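# Insert taper pins into crank shaft collars

## Task

Push a taper pin all the way into the collar hole of every crank shaft. Each pin only seats fully when entered from the correct side of its hole, and a pin counts only if it stays seated after the robot lets go.

## Robot and tools

Robot: two Kinova Gen3 7-joint arms, left_arm and right_arm, each with a Robotiq 2F-85 parallel gripper. Bases in the scene frame: left_arm at (+0.028, +0.270, 0) m, right_arm at (+0.046, -0.389, 0) m, both facing nearly along +x. Scene frame: origin on the table top midway between the arms, +x out over the table, +z up, left_arm on the +y side. The arm names do not correspond to image sides.

Joint order per arm (used in every row and every per-joint list): waist (joint_1), shoulder (joint_2), upper arm roll (joint_3), elbow (joint_4), forearm roll (joint_5), wrist pitch (joint_6), wrist roll (joint_7). Stated ranges in rad: waist, upper arm roll, forearm roll, wrist roll -69.115 to 69.115; shoulder -2.250 to 2.250; elbow -2.580 to 2.580; wrist pitch -2.100 to 2.100. True ends may differ by 0.013 rad.

The row: one flat list of 18 numbers, each in [-1, 1], covering both arms even if one stays still. Order: left_arm's 7 joint values, left gripper position, left gripper speed, then the same 9 for right_arm. Joint values are scaled offsets, not absolute angles: 1.0 equals 0.9985 rad for the first four joints and 0.8765 rad for the last three. Gripper position is absolute: +1 fully open (85 mm gap), 0 about 41 mm, pads touch near -0.8, -1 squeezes until blocked (roughly 190-235 N per pad). Gripper speed: -1 about 20 mm/s, 0 about 85, +1 about 150. A 0 in these slots is a real command, so to keep a gripper unchanged repeat its previous two numbers.

execute_actions(actions): a list of actions; each action is a table of up to 15 rows, one row per 1/30 s step, the last row repeating to fill 15 steps (0.5 s). Joint offsets in every row are measured from the angles at the start of that action (for the first action, the last reported angles), not from the previous row. An empty list just returns state and images. An action asking a joint more than 0.013 rad beyond its range is refused for both arms; a malformed action, or a bad first action, cancels the whole call. "joint sent to its limit" means a joint was clipped at its end.

move(target, speed, blocking): target is one 18-number row as above, with joint offsets measured from the Joint positions in the latest result that showed them. All joints finish together, so the hand travels on a curve; duration 0.5-10 s. speed (rad/s, 0.01-2, default 0.5) caps the joint with the farthest to go. Gripper numbers apply immediately. The move does not avoid obstacles or the other arm. blocking=false returns after 0.5 s while motion continues; check with wait(0), and send no new rows or moves until a result shows it ended (or call stop). The result adds a "move:" line: the ending (done, off_target, moving, held, fault), limits=held or limits=none, and each arm's joint farthest from its target.

wait(seconds): 0 to 10; the arms hold their last command, a running move continues. stop(): brakes a running move; fingers keep moving. zoom_image(camera, region): camera is cam_high, cam_low, cam_left_wrist or cam_right_wrist (each 896x504); region [x0, y0, x1, y1] in pixels from the top-left, at most 504x504. read_manual(section): only licence text. finished_scene(scene): ends the current scene by its number; irreversible, and reports success.

Results: per arm, end_effector_position (m) and end_effector_quat_wxyz in the scene frame; this point lies between closed finger pads, the fingertips extending about 19 mm beyond it when closed and 6 mm when open; the reported position may be off, especially at long reach. Fingers point along the gripper's +z and close along its y. Joint positions (rad), Joint velocities (rad/s), Joint targets (what joints are currently driven toward), and joint torques (offset and noisy). position_measured_pct is about 50 - 50*position: 0 fully open; stopping below 90 short of the command means something is held; about 90 or more means the pads met. "joint command not followed" means a clearance check altered joint targets.

Motion limits: each step the target is clipped to within 0.304 rad (first four joints) or 0.266 rad (last three) of the measured angle, and scaled back if it would shift the hand more than 70 mm, so big offsets need several actions; an unfinished motion may need to be sent again. Reversing a command stops joints together.

Gripping: to grip firmly hold position -1; to grip gently open, then close to just under the object's width. Open wider than the object to release. Closing moves the tips about 13 mm further out, so leave clearance above surfaces. Fingers re-close by themselves if the object slips.

Avoid: knocking anything off the table (task fails), arms colliding or pressing each other, fast impacts and hard pushes. Contact torque reaching the load limit (47.5 N m for the first four joints, 29.9 for the wrist joints, including held weight) freezes that arm for 10 s. Holding loads heats motors; MOTOR HOT appears from 60 °C, and at 75 °C the arm sags with an OVER-TEMPERATURE FAULT. Occasional tugs on held parts or pushes on loose objects can occur. Faster moves, and targets set farther past a contact, press harder.

Each tool is called as a command line: name --argument value for each argument, lists and objects as JSON in quotes; but a table of rows of numbers goes row by row, as --pt "numbers of a row", without its own name.

## Session

execute_actions --actions '[]'

Scene clock: 0.00 s.
left_arm: end_effector_position=(+0.7036, +0.5363, +0.1234) position_measured_pct=0.0 end_effector_quat_wxyz=(-0.301, +0.716, +0.541, +0.324) | right_arm: end_effector_position=(+0.4615, -0.2123, +0.2172) position_measured_pct=0.0 end_effector_quat_wxyz=(+0.118, -0.235, +0.964, +0.047)
Joint names: [waist, shoulder, upper arm roll, elbow, forearm roll, wrist pitch, wrist roll]
Joint positions: left_arm=[-0.127  1.075  0.044  1.076 -1.126  1.07   0.273] | right_arm=[-0.383  0.269 -0.045  1.881 -0.053  0.742  1.655]
Joint velocities: left_arm=[ 0.001  0.     0.     0.    -0.     0.001  0.   ] | right_arm=[ 0.     0.001 -0.002 -0.001 -0.    -0.    -0.   ]
Joint torques (N m, as the joint torque sensors report them, + toward a larger angle): no reading
Motor temperatures (°C, as the motors report them): left_arm=[26 26 28 31 33 34 38] | right_arm=[31 28 29 31 34 40 36]
Joint targets: left_arm=[-0.127 1.075 0.044 1.076 -1.126 1.070 0.273] | right_arm=[-0.383 0.269 -0.045 1.881 -0.053 0.742 1.655]

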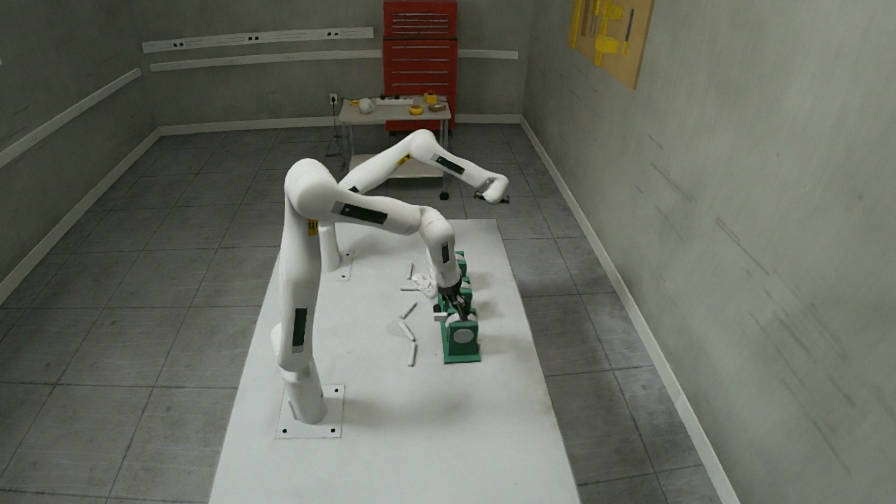

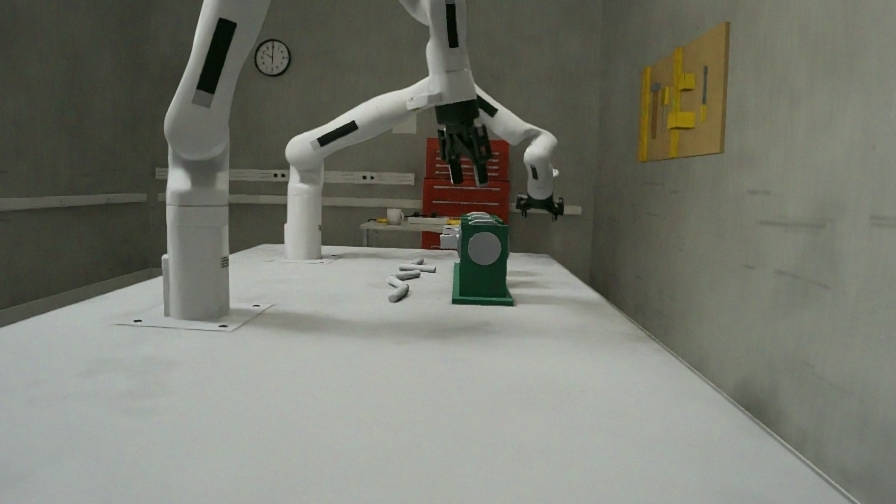

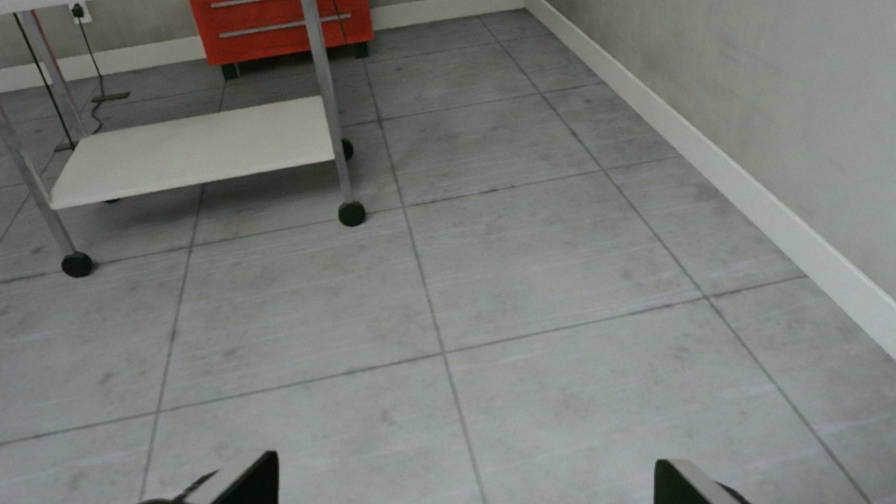

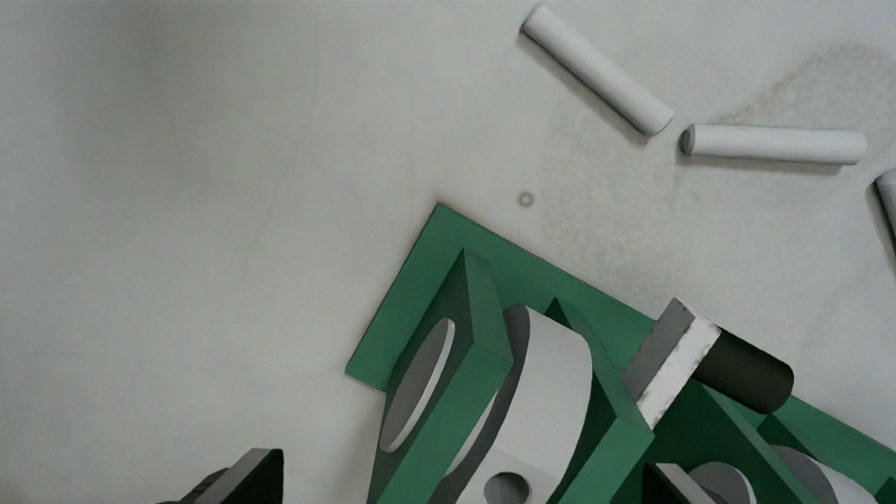

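zoom_image --camera "cam_high" --region '[370, 230, 530, 380]'

zoom_image --camera "cam_low" --region '[370, 190, 550, 320]'

Region (370, 230, 530, 380) of cam_high's 896x504 image, scaled by 3.150, with more detail than that image has; it fills the top 472 rows of this view, and the rest is white.

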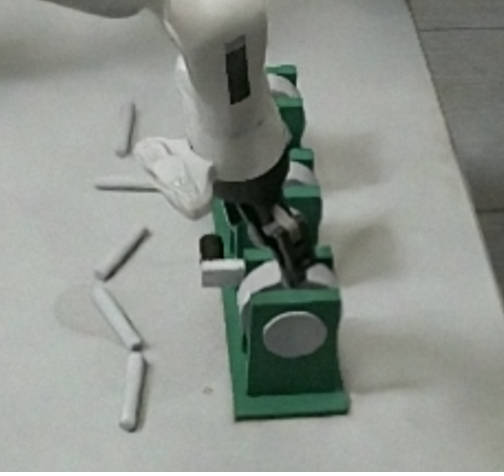

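Region (370, 190, 550, 320) of cam_low's 896x504 image, scaled by 2.800, with more detail than that image has.

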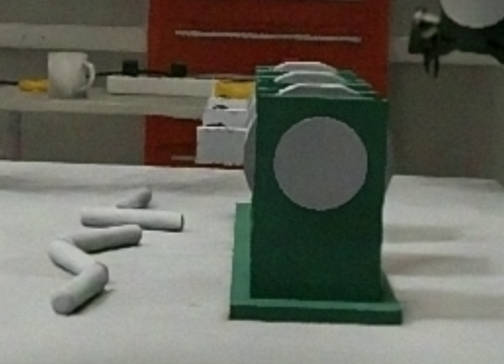

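move --target '[-0.173,-0.776,-0.044,0.525,1,0.194,0.9,1,0,-0.315,0.263,0.045,-0.887,0.06,0.996,-0.892,1,0]' --speed 0.9

Scene clock: 3.23 s.
left_arm: end_effector_position=(+0.4251, +0.4284, +0.2821) position_measured_pct=0.0 end_effector_quat_wxyz=(-0.044, +0.160, +0.980, +0.109) | right_arm: end_effector_position=(+0.4646, -0.0676, +0.3502) position_measured_pct=0.0 end_effector_quat_wxyz=(+0.000, -0.001, +1.000, +0.000)
Joint names: [waist, shoulder, upper arm roll, elbow, forearm roll, wrist pitch, wrist roll]
Joint positions: left_arm=[-0.3    0.3    0.     1.6   -0.249  1.24   1.062] | right_arm=[-0.698  0.531  0.     0.995 -0.     1.615  0.873]
Joint velocities: left_arm=[-0.001 -0.003 -0.001 -0.     0.     0.     0.   ] | right_arm=[-0.001  0.002  0.001 -0.001  0.     0.    -0.   ]
Joint torques (N m, as the joint torque sensors report them, + toward a larger angle): left_arm=[ -0.1  -15.05  -0.32  -8.68  -0.92   0.1   -0.11] | right_arm=[ -0.35 -20.17   0.5   -8.28   0.09   0.29   0.23]
Motor temperatures (°C, as the motors report them): left_arm=[26 26 28 31 33 34 38] | right_arm=[31 28 29 31 34 40 36]
Joint targets: left_arm=[-0.300 0.300 0.001 1.600 -0.249 1.240 1.062] | right_arm=[-0.698 0.532 0.000 0.995 -0.000 1.615 0.873]
move: done; limits=none; left_arm: farthest joint: the waist, 0.000 radians from its target (0.172 radians at the start); right_arm: farthest joint: the waist, 0.000 radians from its target (0.314 radians at the start)

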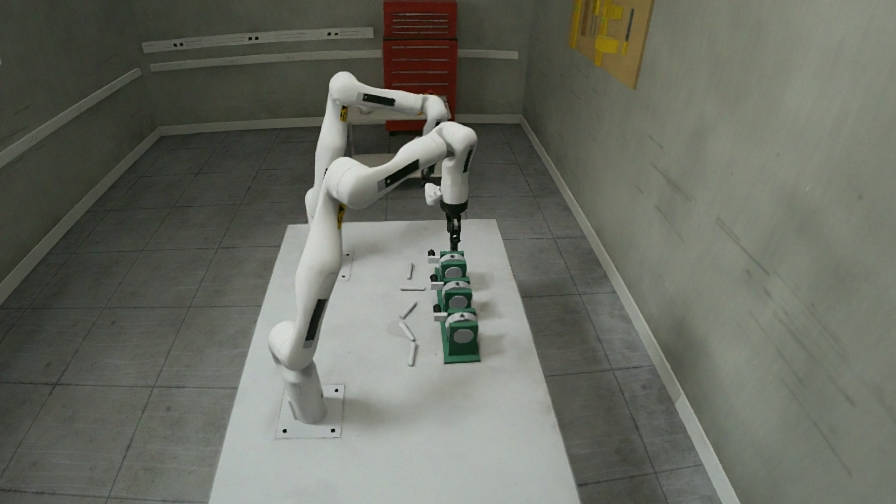

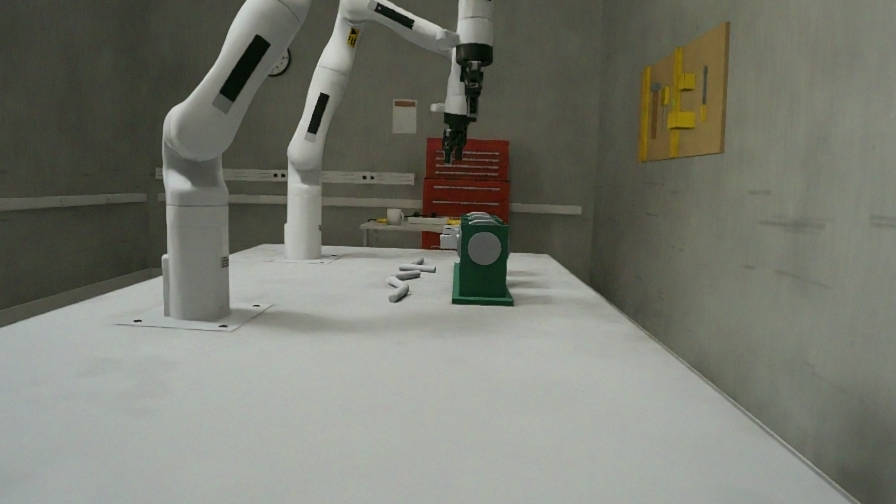

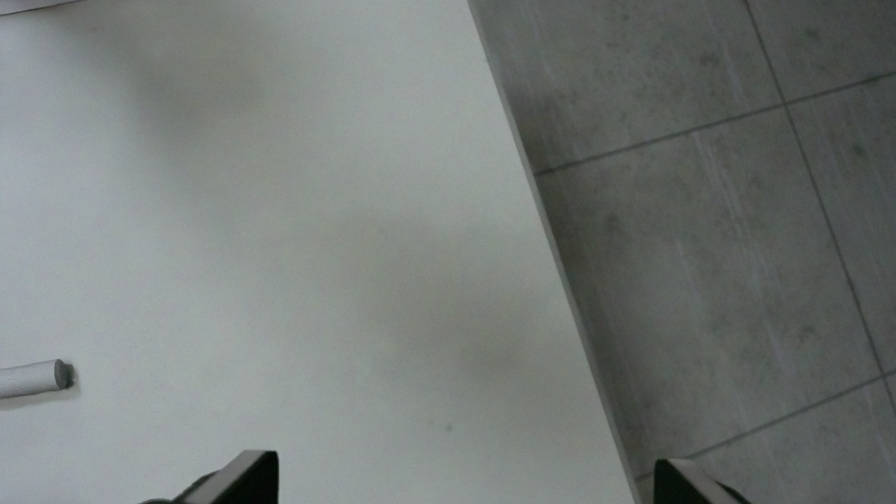

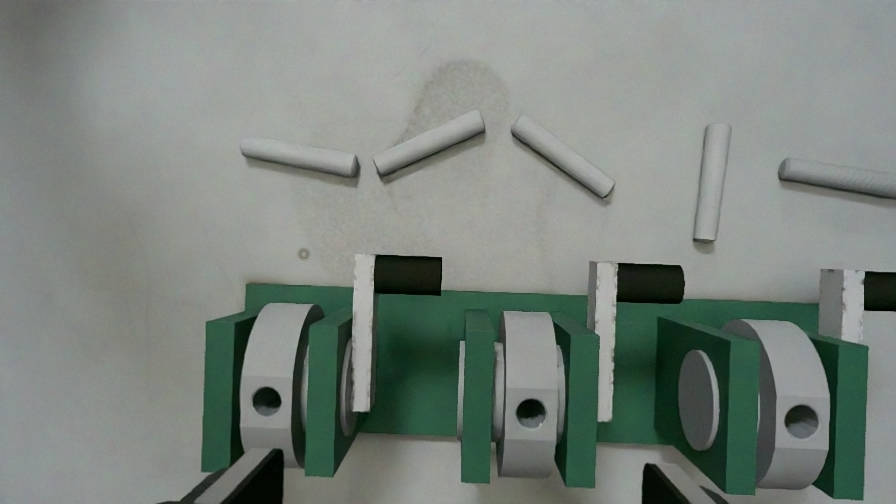

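zoom_image --camera "cam_right_wrist" --region '[190, 290, 610, 504]'

zoom_image --camera "cam_right_wrist" --region '[480, 290, 896, 504]'

zoom_image --camera "cam_right_wrist" --region '[230, 90, 630, 260]'

zoom_image --camera "cam_right_wrist" --region '[500, 90, 896, 260]'

Region (190, 290, 610, 504) of cam_right_wrist's 896x504 image, scaled by 1.200; it fills the top 257 rows of this view, and the rest is white.

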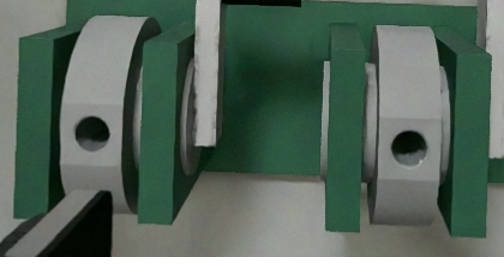

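Region (480, 290, 896, 504) of cam_right_wrist's 896x504 image, scaled by 1.212; it fills the top 259 rows of this view, and the rest is white.

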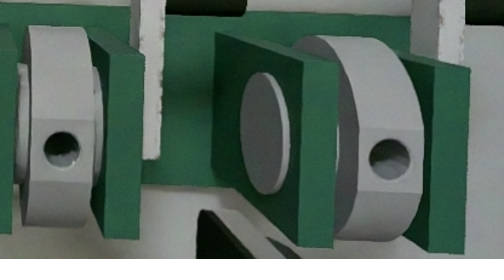

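Region (230, 90, 630, 260) of cam_right_wrist's 896x504 image, scaled by 1.260; it fills the top 214 rows of this view, and the rest is white.

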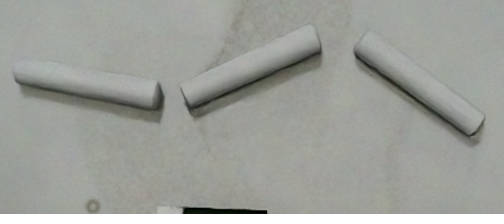

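Region (500, 90, 896, 260) of cam_right_wrist's 896x504 image, scaled by 1.273; it fills the top 216 rows of this view, and the rest is white.

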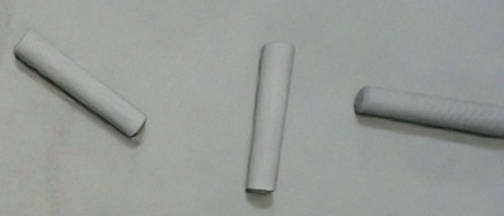

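move --target '[0,0,0,0,0.284,0,0.2,1,0,0.033,0.262,0,-0.061,0,-0.2285,0.033,1,0]' --speed 0.6

Scene clock: 5.43 s.
left_arm: end_effector_position=(+0.4414, +0.3576, +0.2736) position_measured_pct=0.0 end_effector_quat_wxyz=(+0.000, +0.033, +0.999, +0.000) | right_arm: end_effector_position=(+0.5400, -0.0302, +0.2199) position_measured_pct=0.0 end_effector_quat_wxyz=(-0.000, +0.001, +1.000, -0.000)
Joint names: [waist, shoulder, upper arm roll, elbow, forearm roll, wrist pitch, wrist roll]
Joint positions: left_arm=[-0.3    0.3    0.     1.6   -0.     1.24   1.237] | right_arm=[-0.665  0.793  0.     0.934 -0.     1.415  0.902]
Joint velocities: left_arm=[-0.001  0.001  0.003 -0.    -0.    -0.     0.   ] | right_arm=[ 0.001  0.002 -0.001 -0.002  0.     0.     0.   ]
Joint torques (N m, as the joint torque sensors report them, + toward a larger angle): left_arm=[  0.21 -14.84  -0.55  -8.77  -0.06  -0.02  -0.13] | right_arm=[ -0.24 -24.14   0.56  -8.85   0.29   0.1   -0.03]
Motor temperatures (°C, as the motors report them): left_arm=[26 26 28 31 33 34 38] | right_arm=[31 28 29 31 34 40 36]
Joint targets: left_arm=[-0.300 0.300 0.000 1.600 -0.000 1.240 1.237] | right_arm=[-0.665 0.793 0.000 0.934 -0.000 1.415 0.902]
move: done; limits=none; left_arm: farthest joint: the waist, 0.000 radians from its target (0.000 radians at the start); right_arm: farthest joint: the waist, 0.000 radians from its target (0.033 radians at the start)

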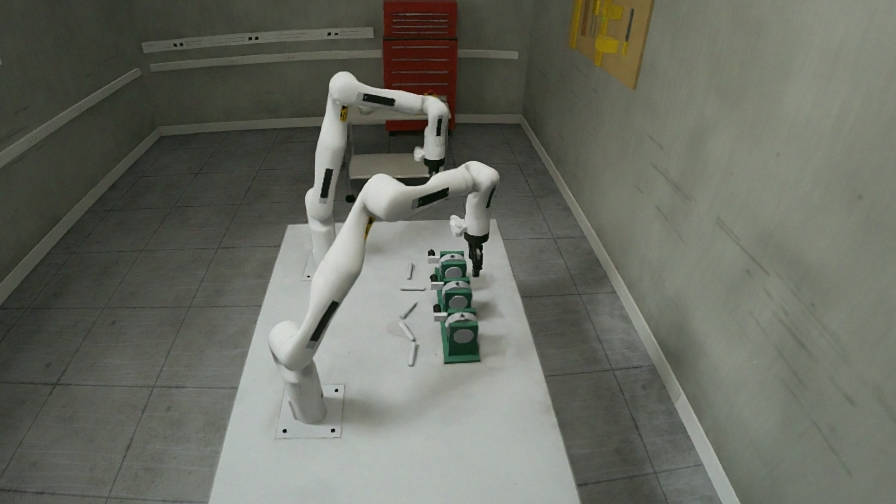

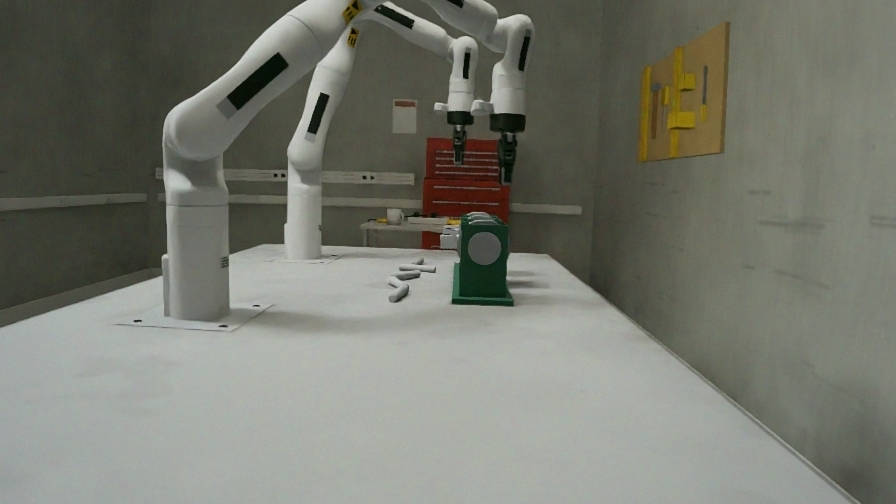

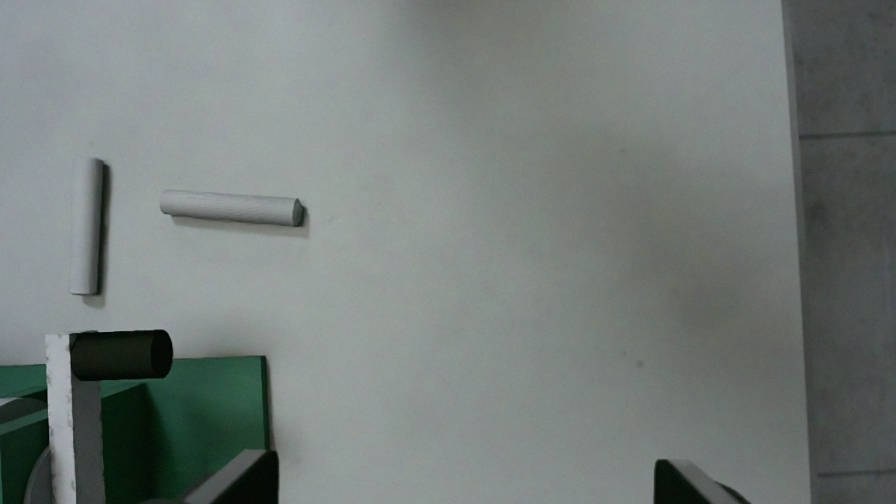

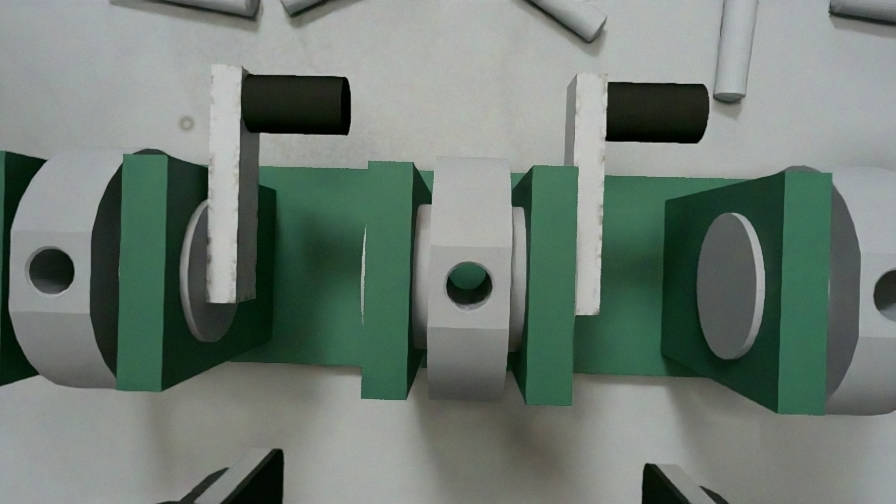

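move --target '[0,0,0,0,0,0,0,1,0,-0.060,-0.5476,0,0.9318,0,-0.438,-1,-0.1,0]' --speed 1.0

move --target '[0,0,0,0,0,0,0,1,0,0,0.274,0,0.212,0,-0.5535,-1,-0.1,0]' --speed 1.0

Scene clock: 12.27 s.
left_arm: end_effector_position=(+0.4414, +0.3576, +0.2736) position_measured_pct=0.0 end_effector_quat_wxyz=(+0.000, +0.033, +0.999, +0.000) | right_arm: end_effector_position=(+0.3399, -0.1596, +0.2200) position_measured_pct=54.8 end_effector_quat_wxyz=(-0.000, +0.398, +0.917, -0.000)
Joint names: [waist, shoulder, upper arm roll, elbow, forearm roll, wrist pitch, wrist roll]
Joint positions: left_arm=[-0.3    0.3    0.     1.6   -0.     1.24   1.237] | right_arm=[-0.725  0.246  0.     1.865 -0.     1.031  0.025]
Joint velocities: left_arm=[-0.001 -0.    -0.     0.    -0.     0.     0.   ] | right_arm=[-0.    -0.002  0.001 -0.001  0.001 -0.     0.   ]
Joint torques (N m, as the joint torque sensors report them, + toward a larger angle): left_arm=[ -0.46 -15.08   0.    -8.6    0.07  -0.13  -0.12] | right_arm=[ -0.33 -13.22   0.44  -7.36  -0.16   0.23  -0.02]
Motor temperatures (°C, as the motors report them): left_arm=[26 26 28 31 33 34 38] | right_arm=[31 28 29 31 34 40 36]
Joint targets: left_arm=[-0.300 0.300 0.000 1.600 -0.000 1.240 1.237] | right_arm=[-0.725 0.246 0.000 1.865 -0.000 1.031 0.025]
move: done; limits=none; left_arm: farthest joint: the waist, 0.000 radians from its target (0.000 radians at the start); right_arm: farthest joint: the waist, 0.000 radians from its target (0.060 radians at the start)

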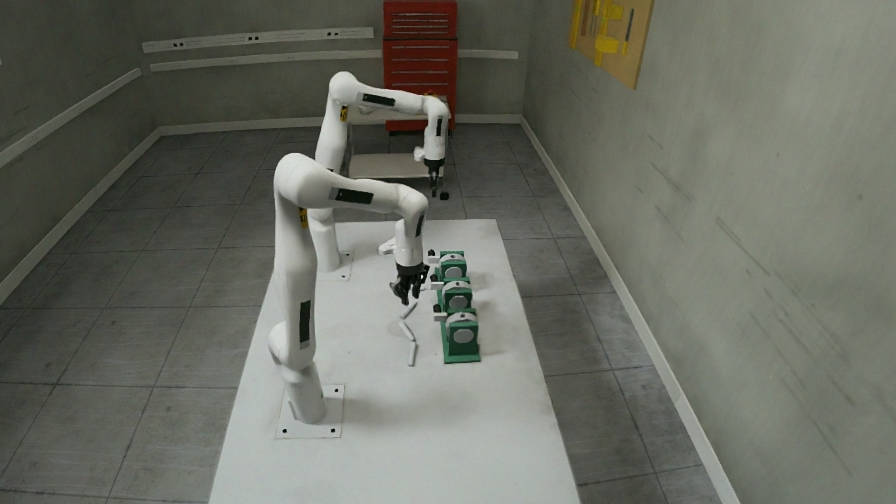

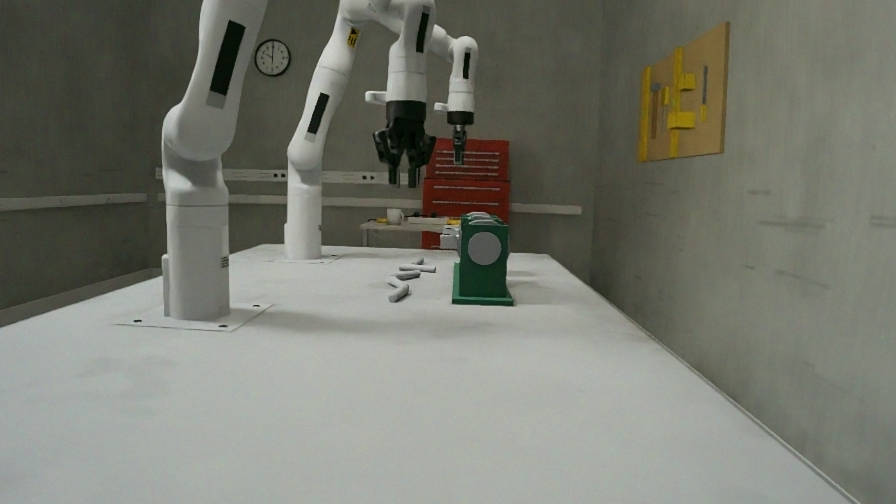

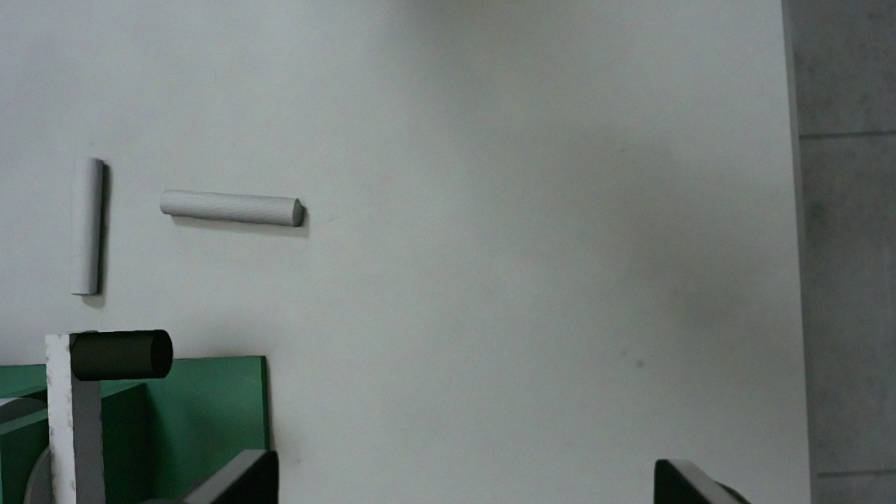

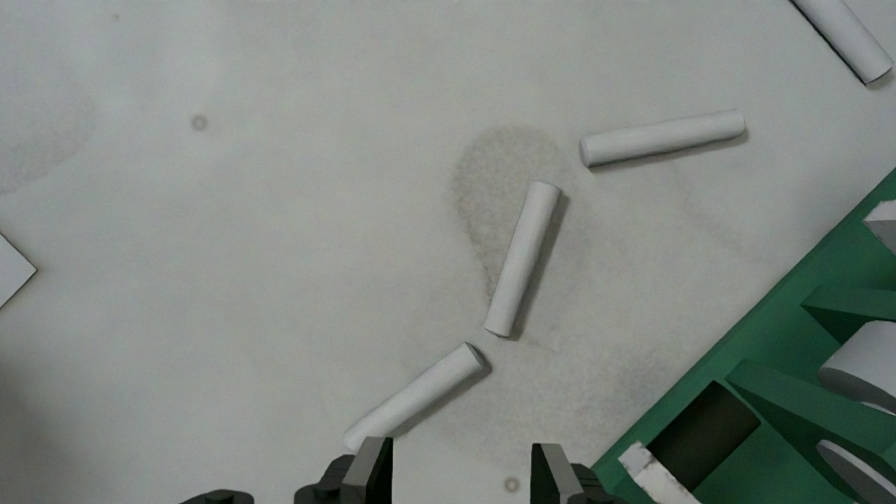

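Scene clock: 13.70 s.
left_arm: end_effector_position=(+0.4414, +0.3576, +0.2736) position_measured_pct=0.0 end_effector_quat_wxyz=(+0.000, +0.033, +0.999, +0.000) | right_arm: end_effector_position=(+0.3399, -0.1597, +0.0701) position_measured_pct=54.8 end_effector_quat_wxyz=(+0.000, +0.750, +0.662, +0.000)
Joint names: [waist, shoulder, upper arm roll, elbow, forearm roll, wrist pitch, wrist roll]
Joint positions: left_arm=[-0.3    0.3    0.     1.6   -0.     1.24   1.237] | right_arm=[-0.725  0.52   0.     2.076 -0.     0.546 -0.851]
Joint velocities: left_arm=[-0.    -0.001 -0.     0.    -0.     0.001 -0.   ] | right_arm=[-0.     0.003 -0.002  0.001  0.    -0.001 -0.   ]
Joint torques (N m, as the joint torque sensors report them, + toward a larger angle): left_arm=[  0.03 -14.55  -0.27  -8.45  -0.28  -0.04  -0.03] | right_arm=[ -0.42 -15.95   0.66  -4.54   0.17   0.39   0.  ]
Motor temperatures (°C, as the motors report them): left_arm=[26 26 28 31 33 34 38] | right_arm=[31 28 29 31 34 40 36]
Joint targets: left_arm=[-0.300 0.300 0.000 1.600 -0.000 1.240 1.237] | right_arm=[-0.725 0.520 0.000 2.076 -0.000 0.546 -0.851]
move: done; limits=none; left_arm: farthest joint: the waist, 0.000 radians from its target (0.000 radians at the start); right_arm: farthest joint: the waist, 0.000 radians from its target (0.000 radians at the start)

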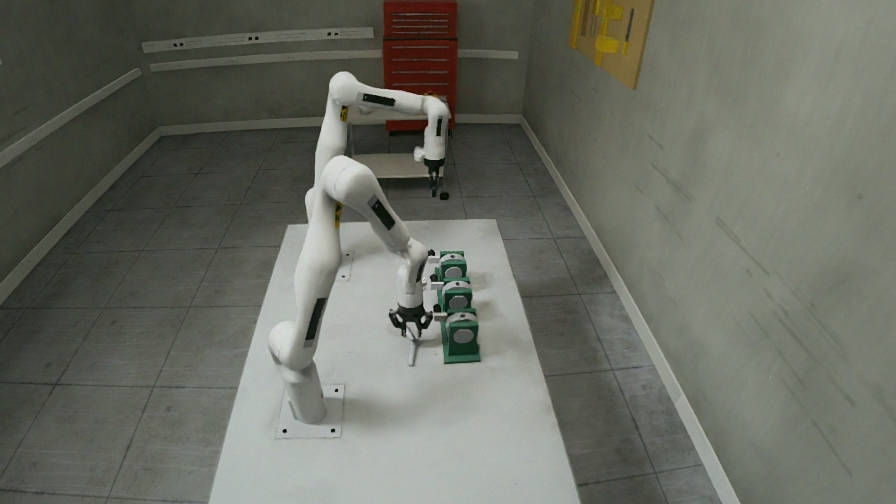

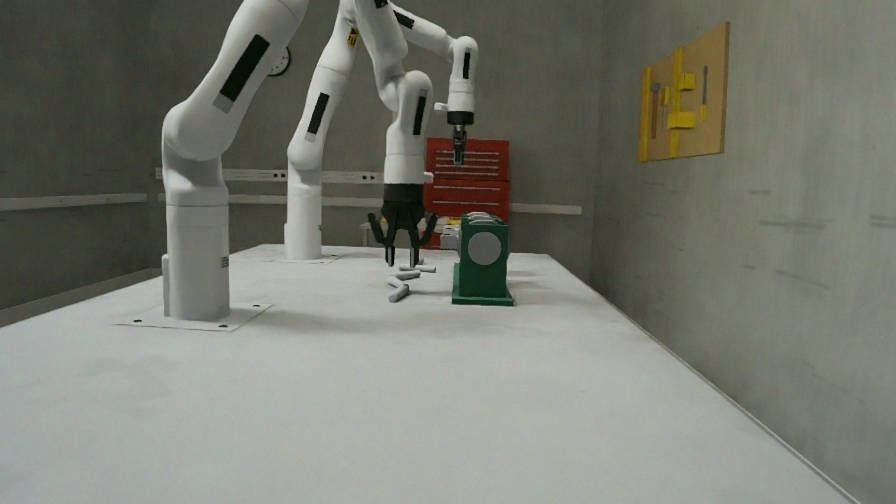

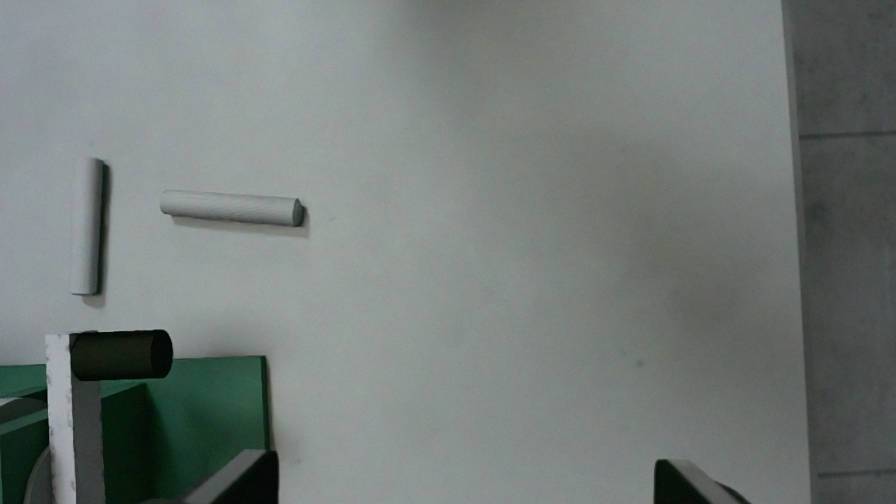

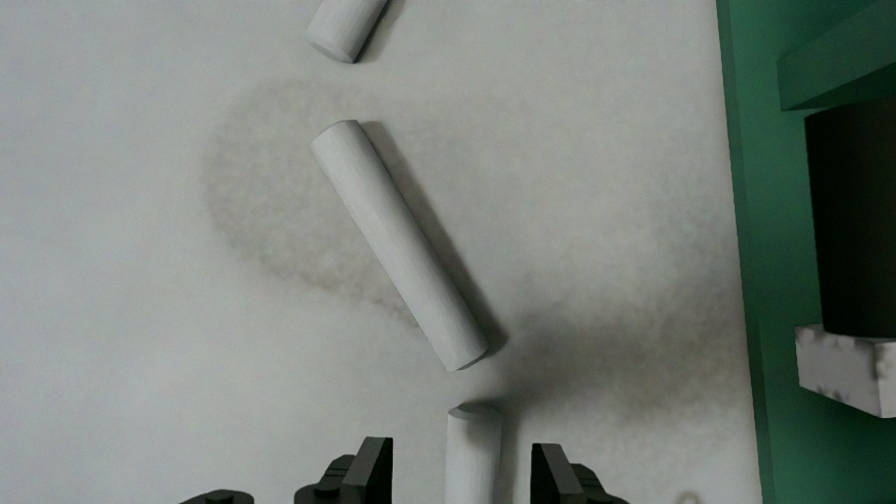

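move --target '[0,0,0,0,0,0,0,1,0,0.018,0.116,0,0.0257,0,-0.162,0.015,-0.1,0]' --speed 0.3

zoom_image --camera "cam_low" --region '[350, 200, 530, 320]'

Scene clock: 15.13 s.
left_arm: end_effector_position=(+0.4414, +0.3576, +0.2736) position_measured_pct=0.0 end_effector_quat_wxyz=(+0.000, +0.033, +0.999, +0.000) | right_arm: end_effector_position=(+0.3451, -0.1640, +0.0232) position_measured_pct=54.8 end_effector_quat_wxyz=(+0.000, +0.751, +0.660, +0.000)
Joint names: [waist, shoulder, upper arm roll, elbow, forearm roll, wrist pitch, wrist roll]
Joint positions: left_arm=[-0.3    0.3    0.     1.6   -0.     1.24   1.237] | right_arm=[-0.707  0.635  0.     2.102 -0.     0.404 -0.838]
Joint velocities: left_arm=[ 0.001 -0.     0.001  0.001  0.    -0.001 -0.   ] | right_arm=[ 0.     0.002 -0.002 -0.001  0.     0.     0.   ]
Joint torques (N m, as the joint torque sensors report them, + toward a larger angle): left_arm=[  0.16 -15.27  -0.2   -8.46   0.07   0.    -0.11] | right_arm=[  0.14 -16.52   0.43  -2.88   0.29   0.13  -0.08]
Motor temperatures (°C, as the motors report them): left_arm=[26 26 28 31 33 34 38] | right_arm=[31 28 29 31 34 40 36]
Joint targets: left_arm=[-0.300 0.300 0.000 1.600 -0.000 1.240 1.237] | right_arm=[-0.707 0.635 0.000 2.102 -0.000 0.404 -0.838]
move: done; limits=none; left_arm: farthest joint: the waist, 0.000 radians from its target (0.000 radians at the start); right_arm: farthest joint: the shoulder, 0.001 radians from its target (0.116 radians at the start)

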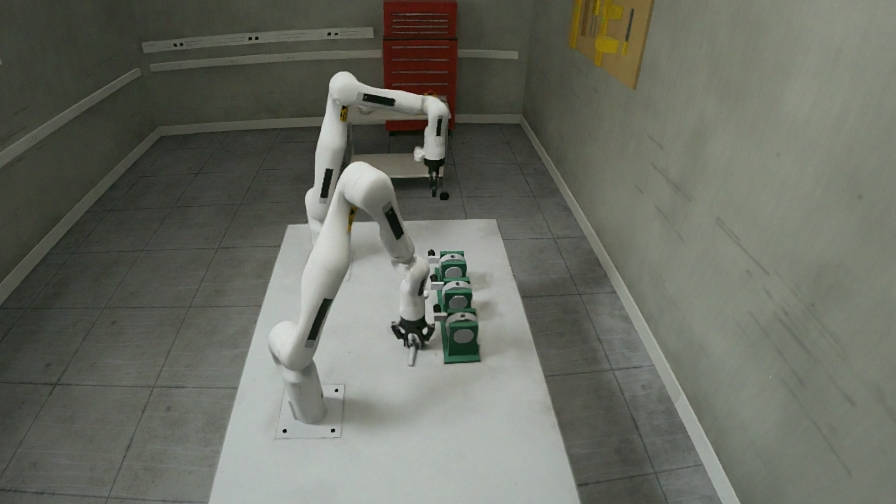

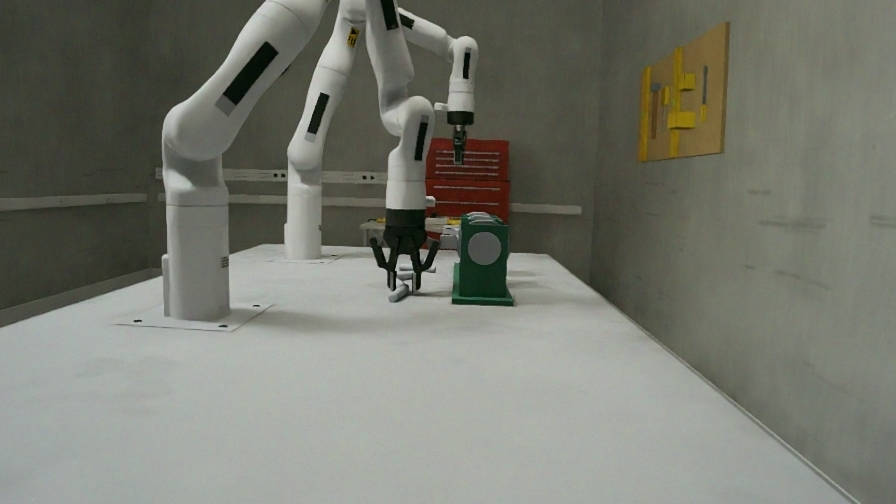

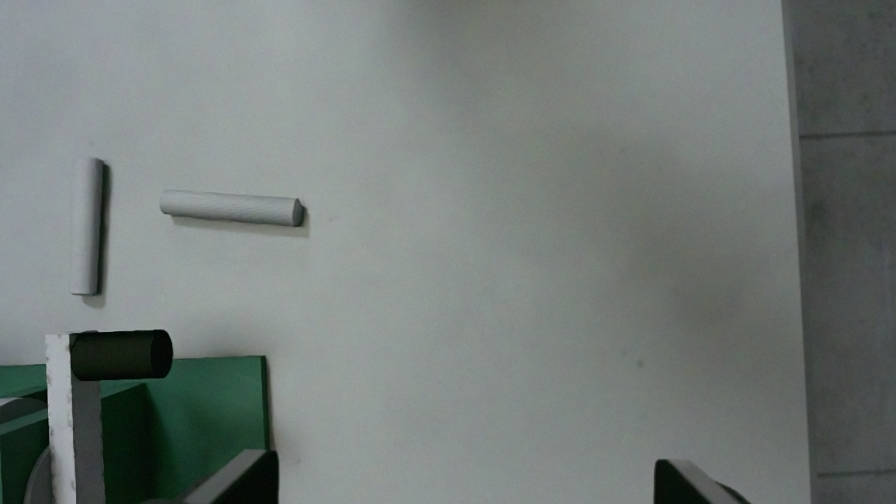

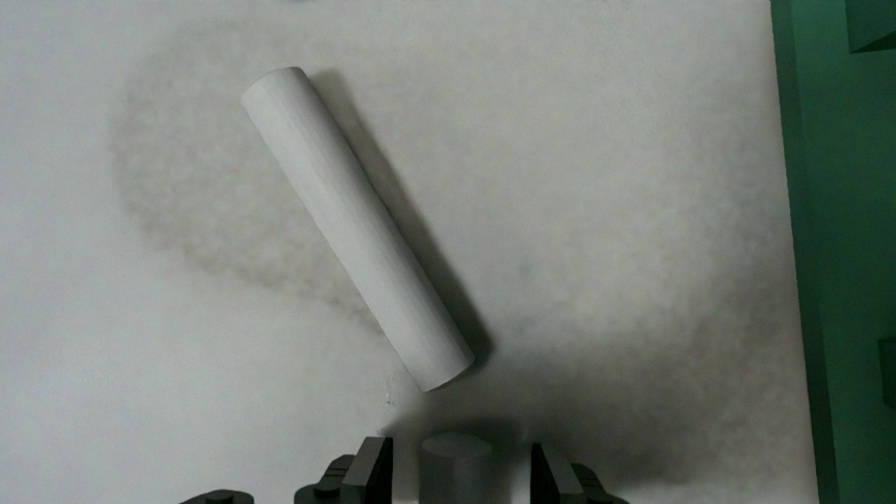

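Region (350, 200, 530, 320) of cam_low's 896x504 image, scaled by 2.800, with more detail than that image has.

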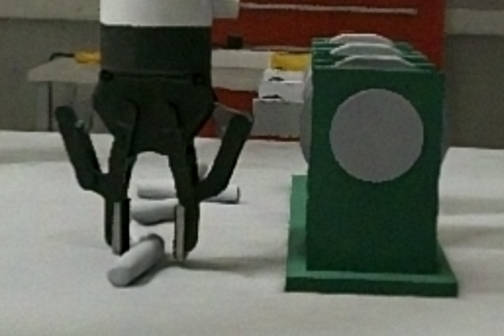

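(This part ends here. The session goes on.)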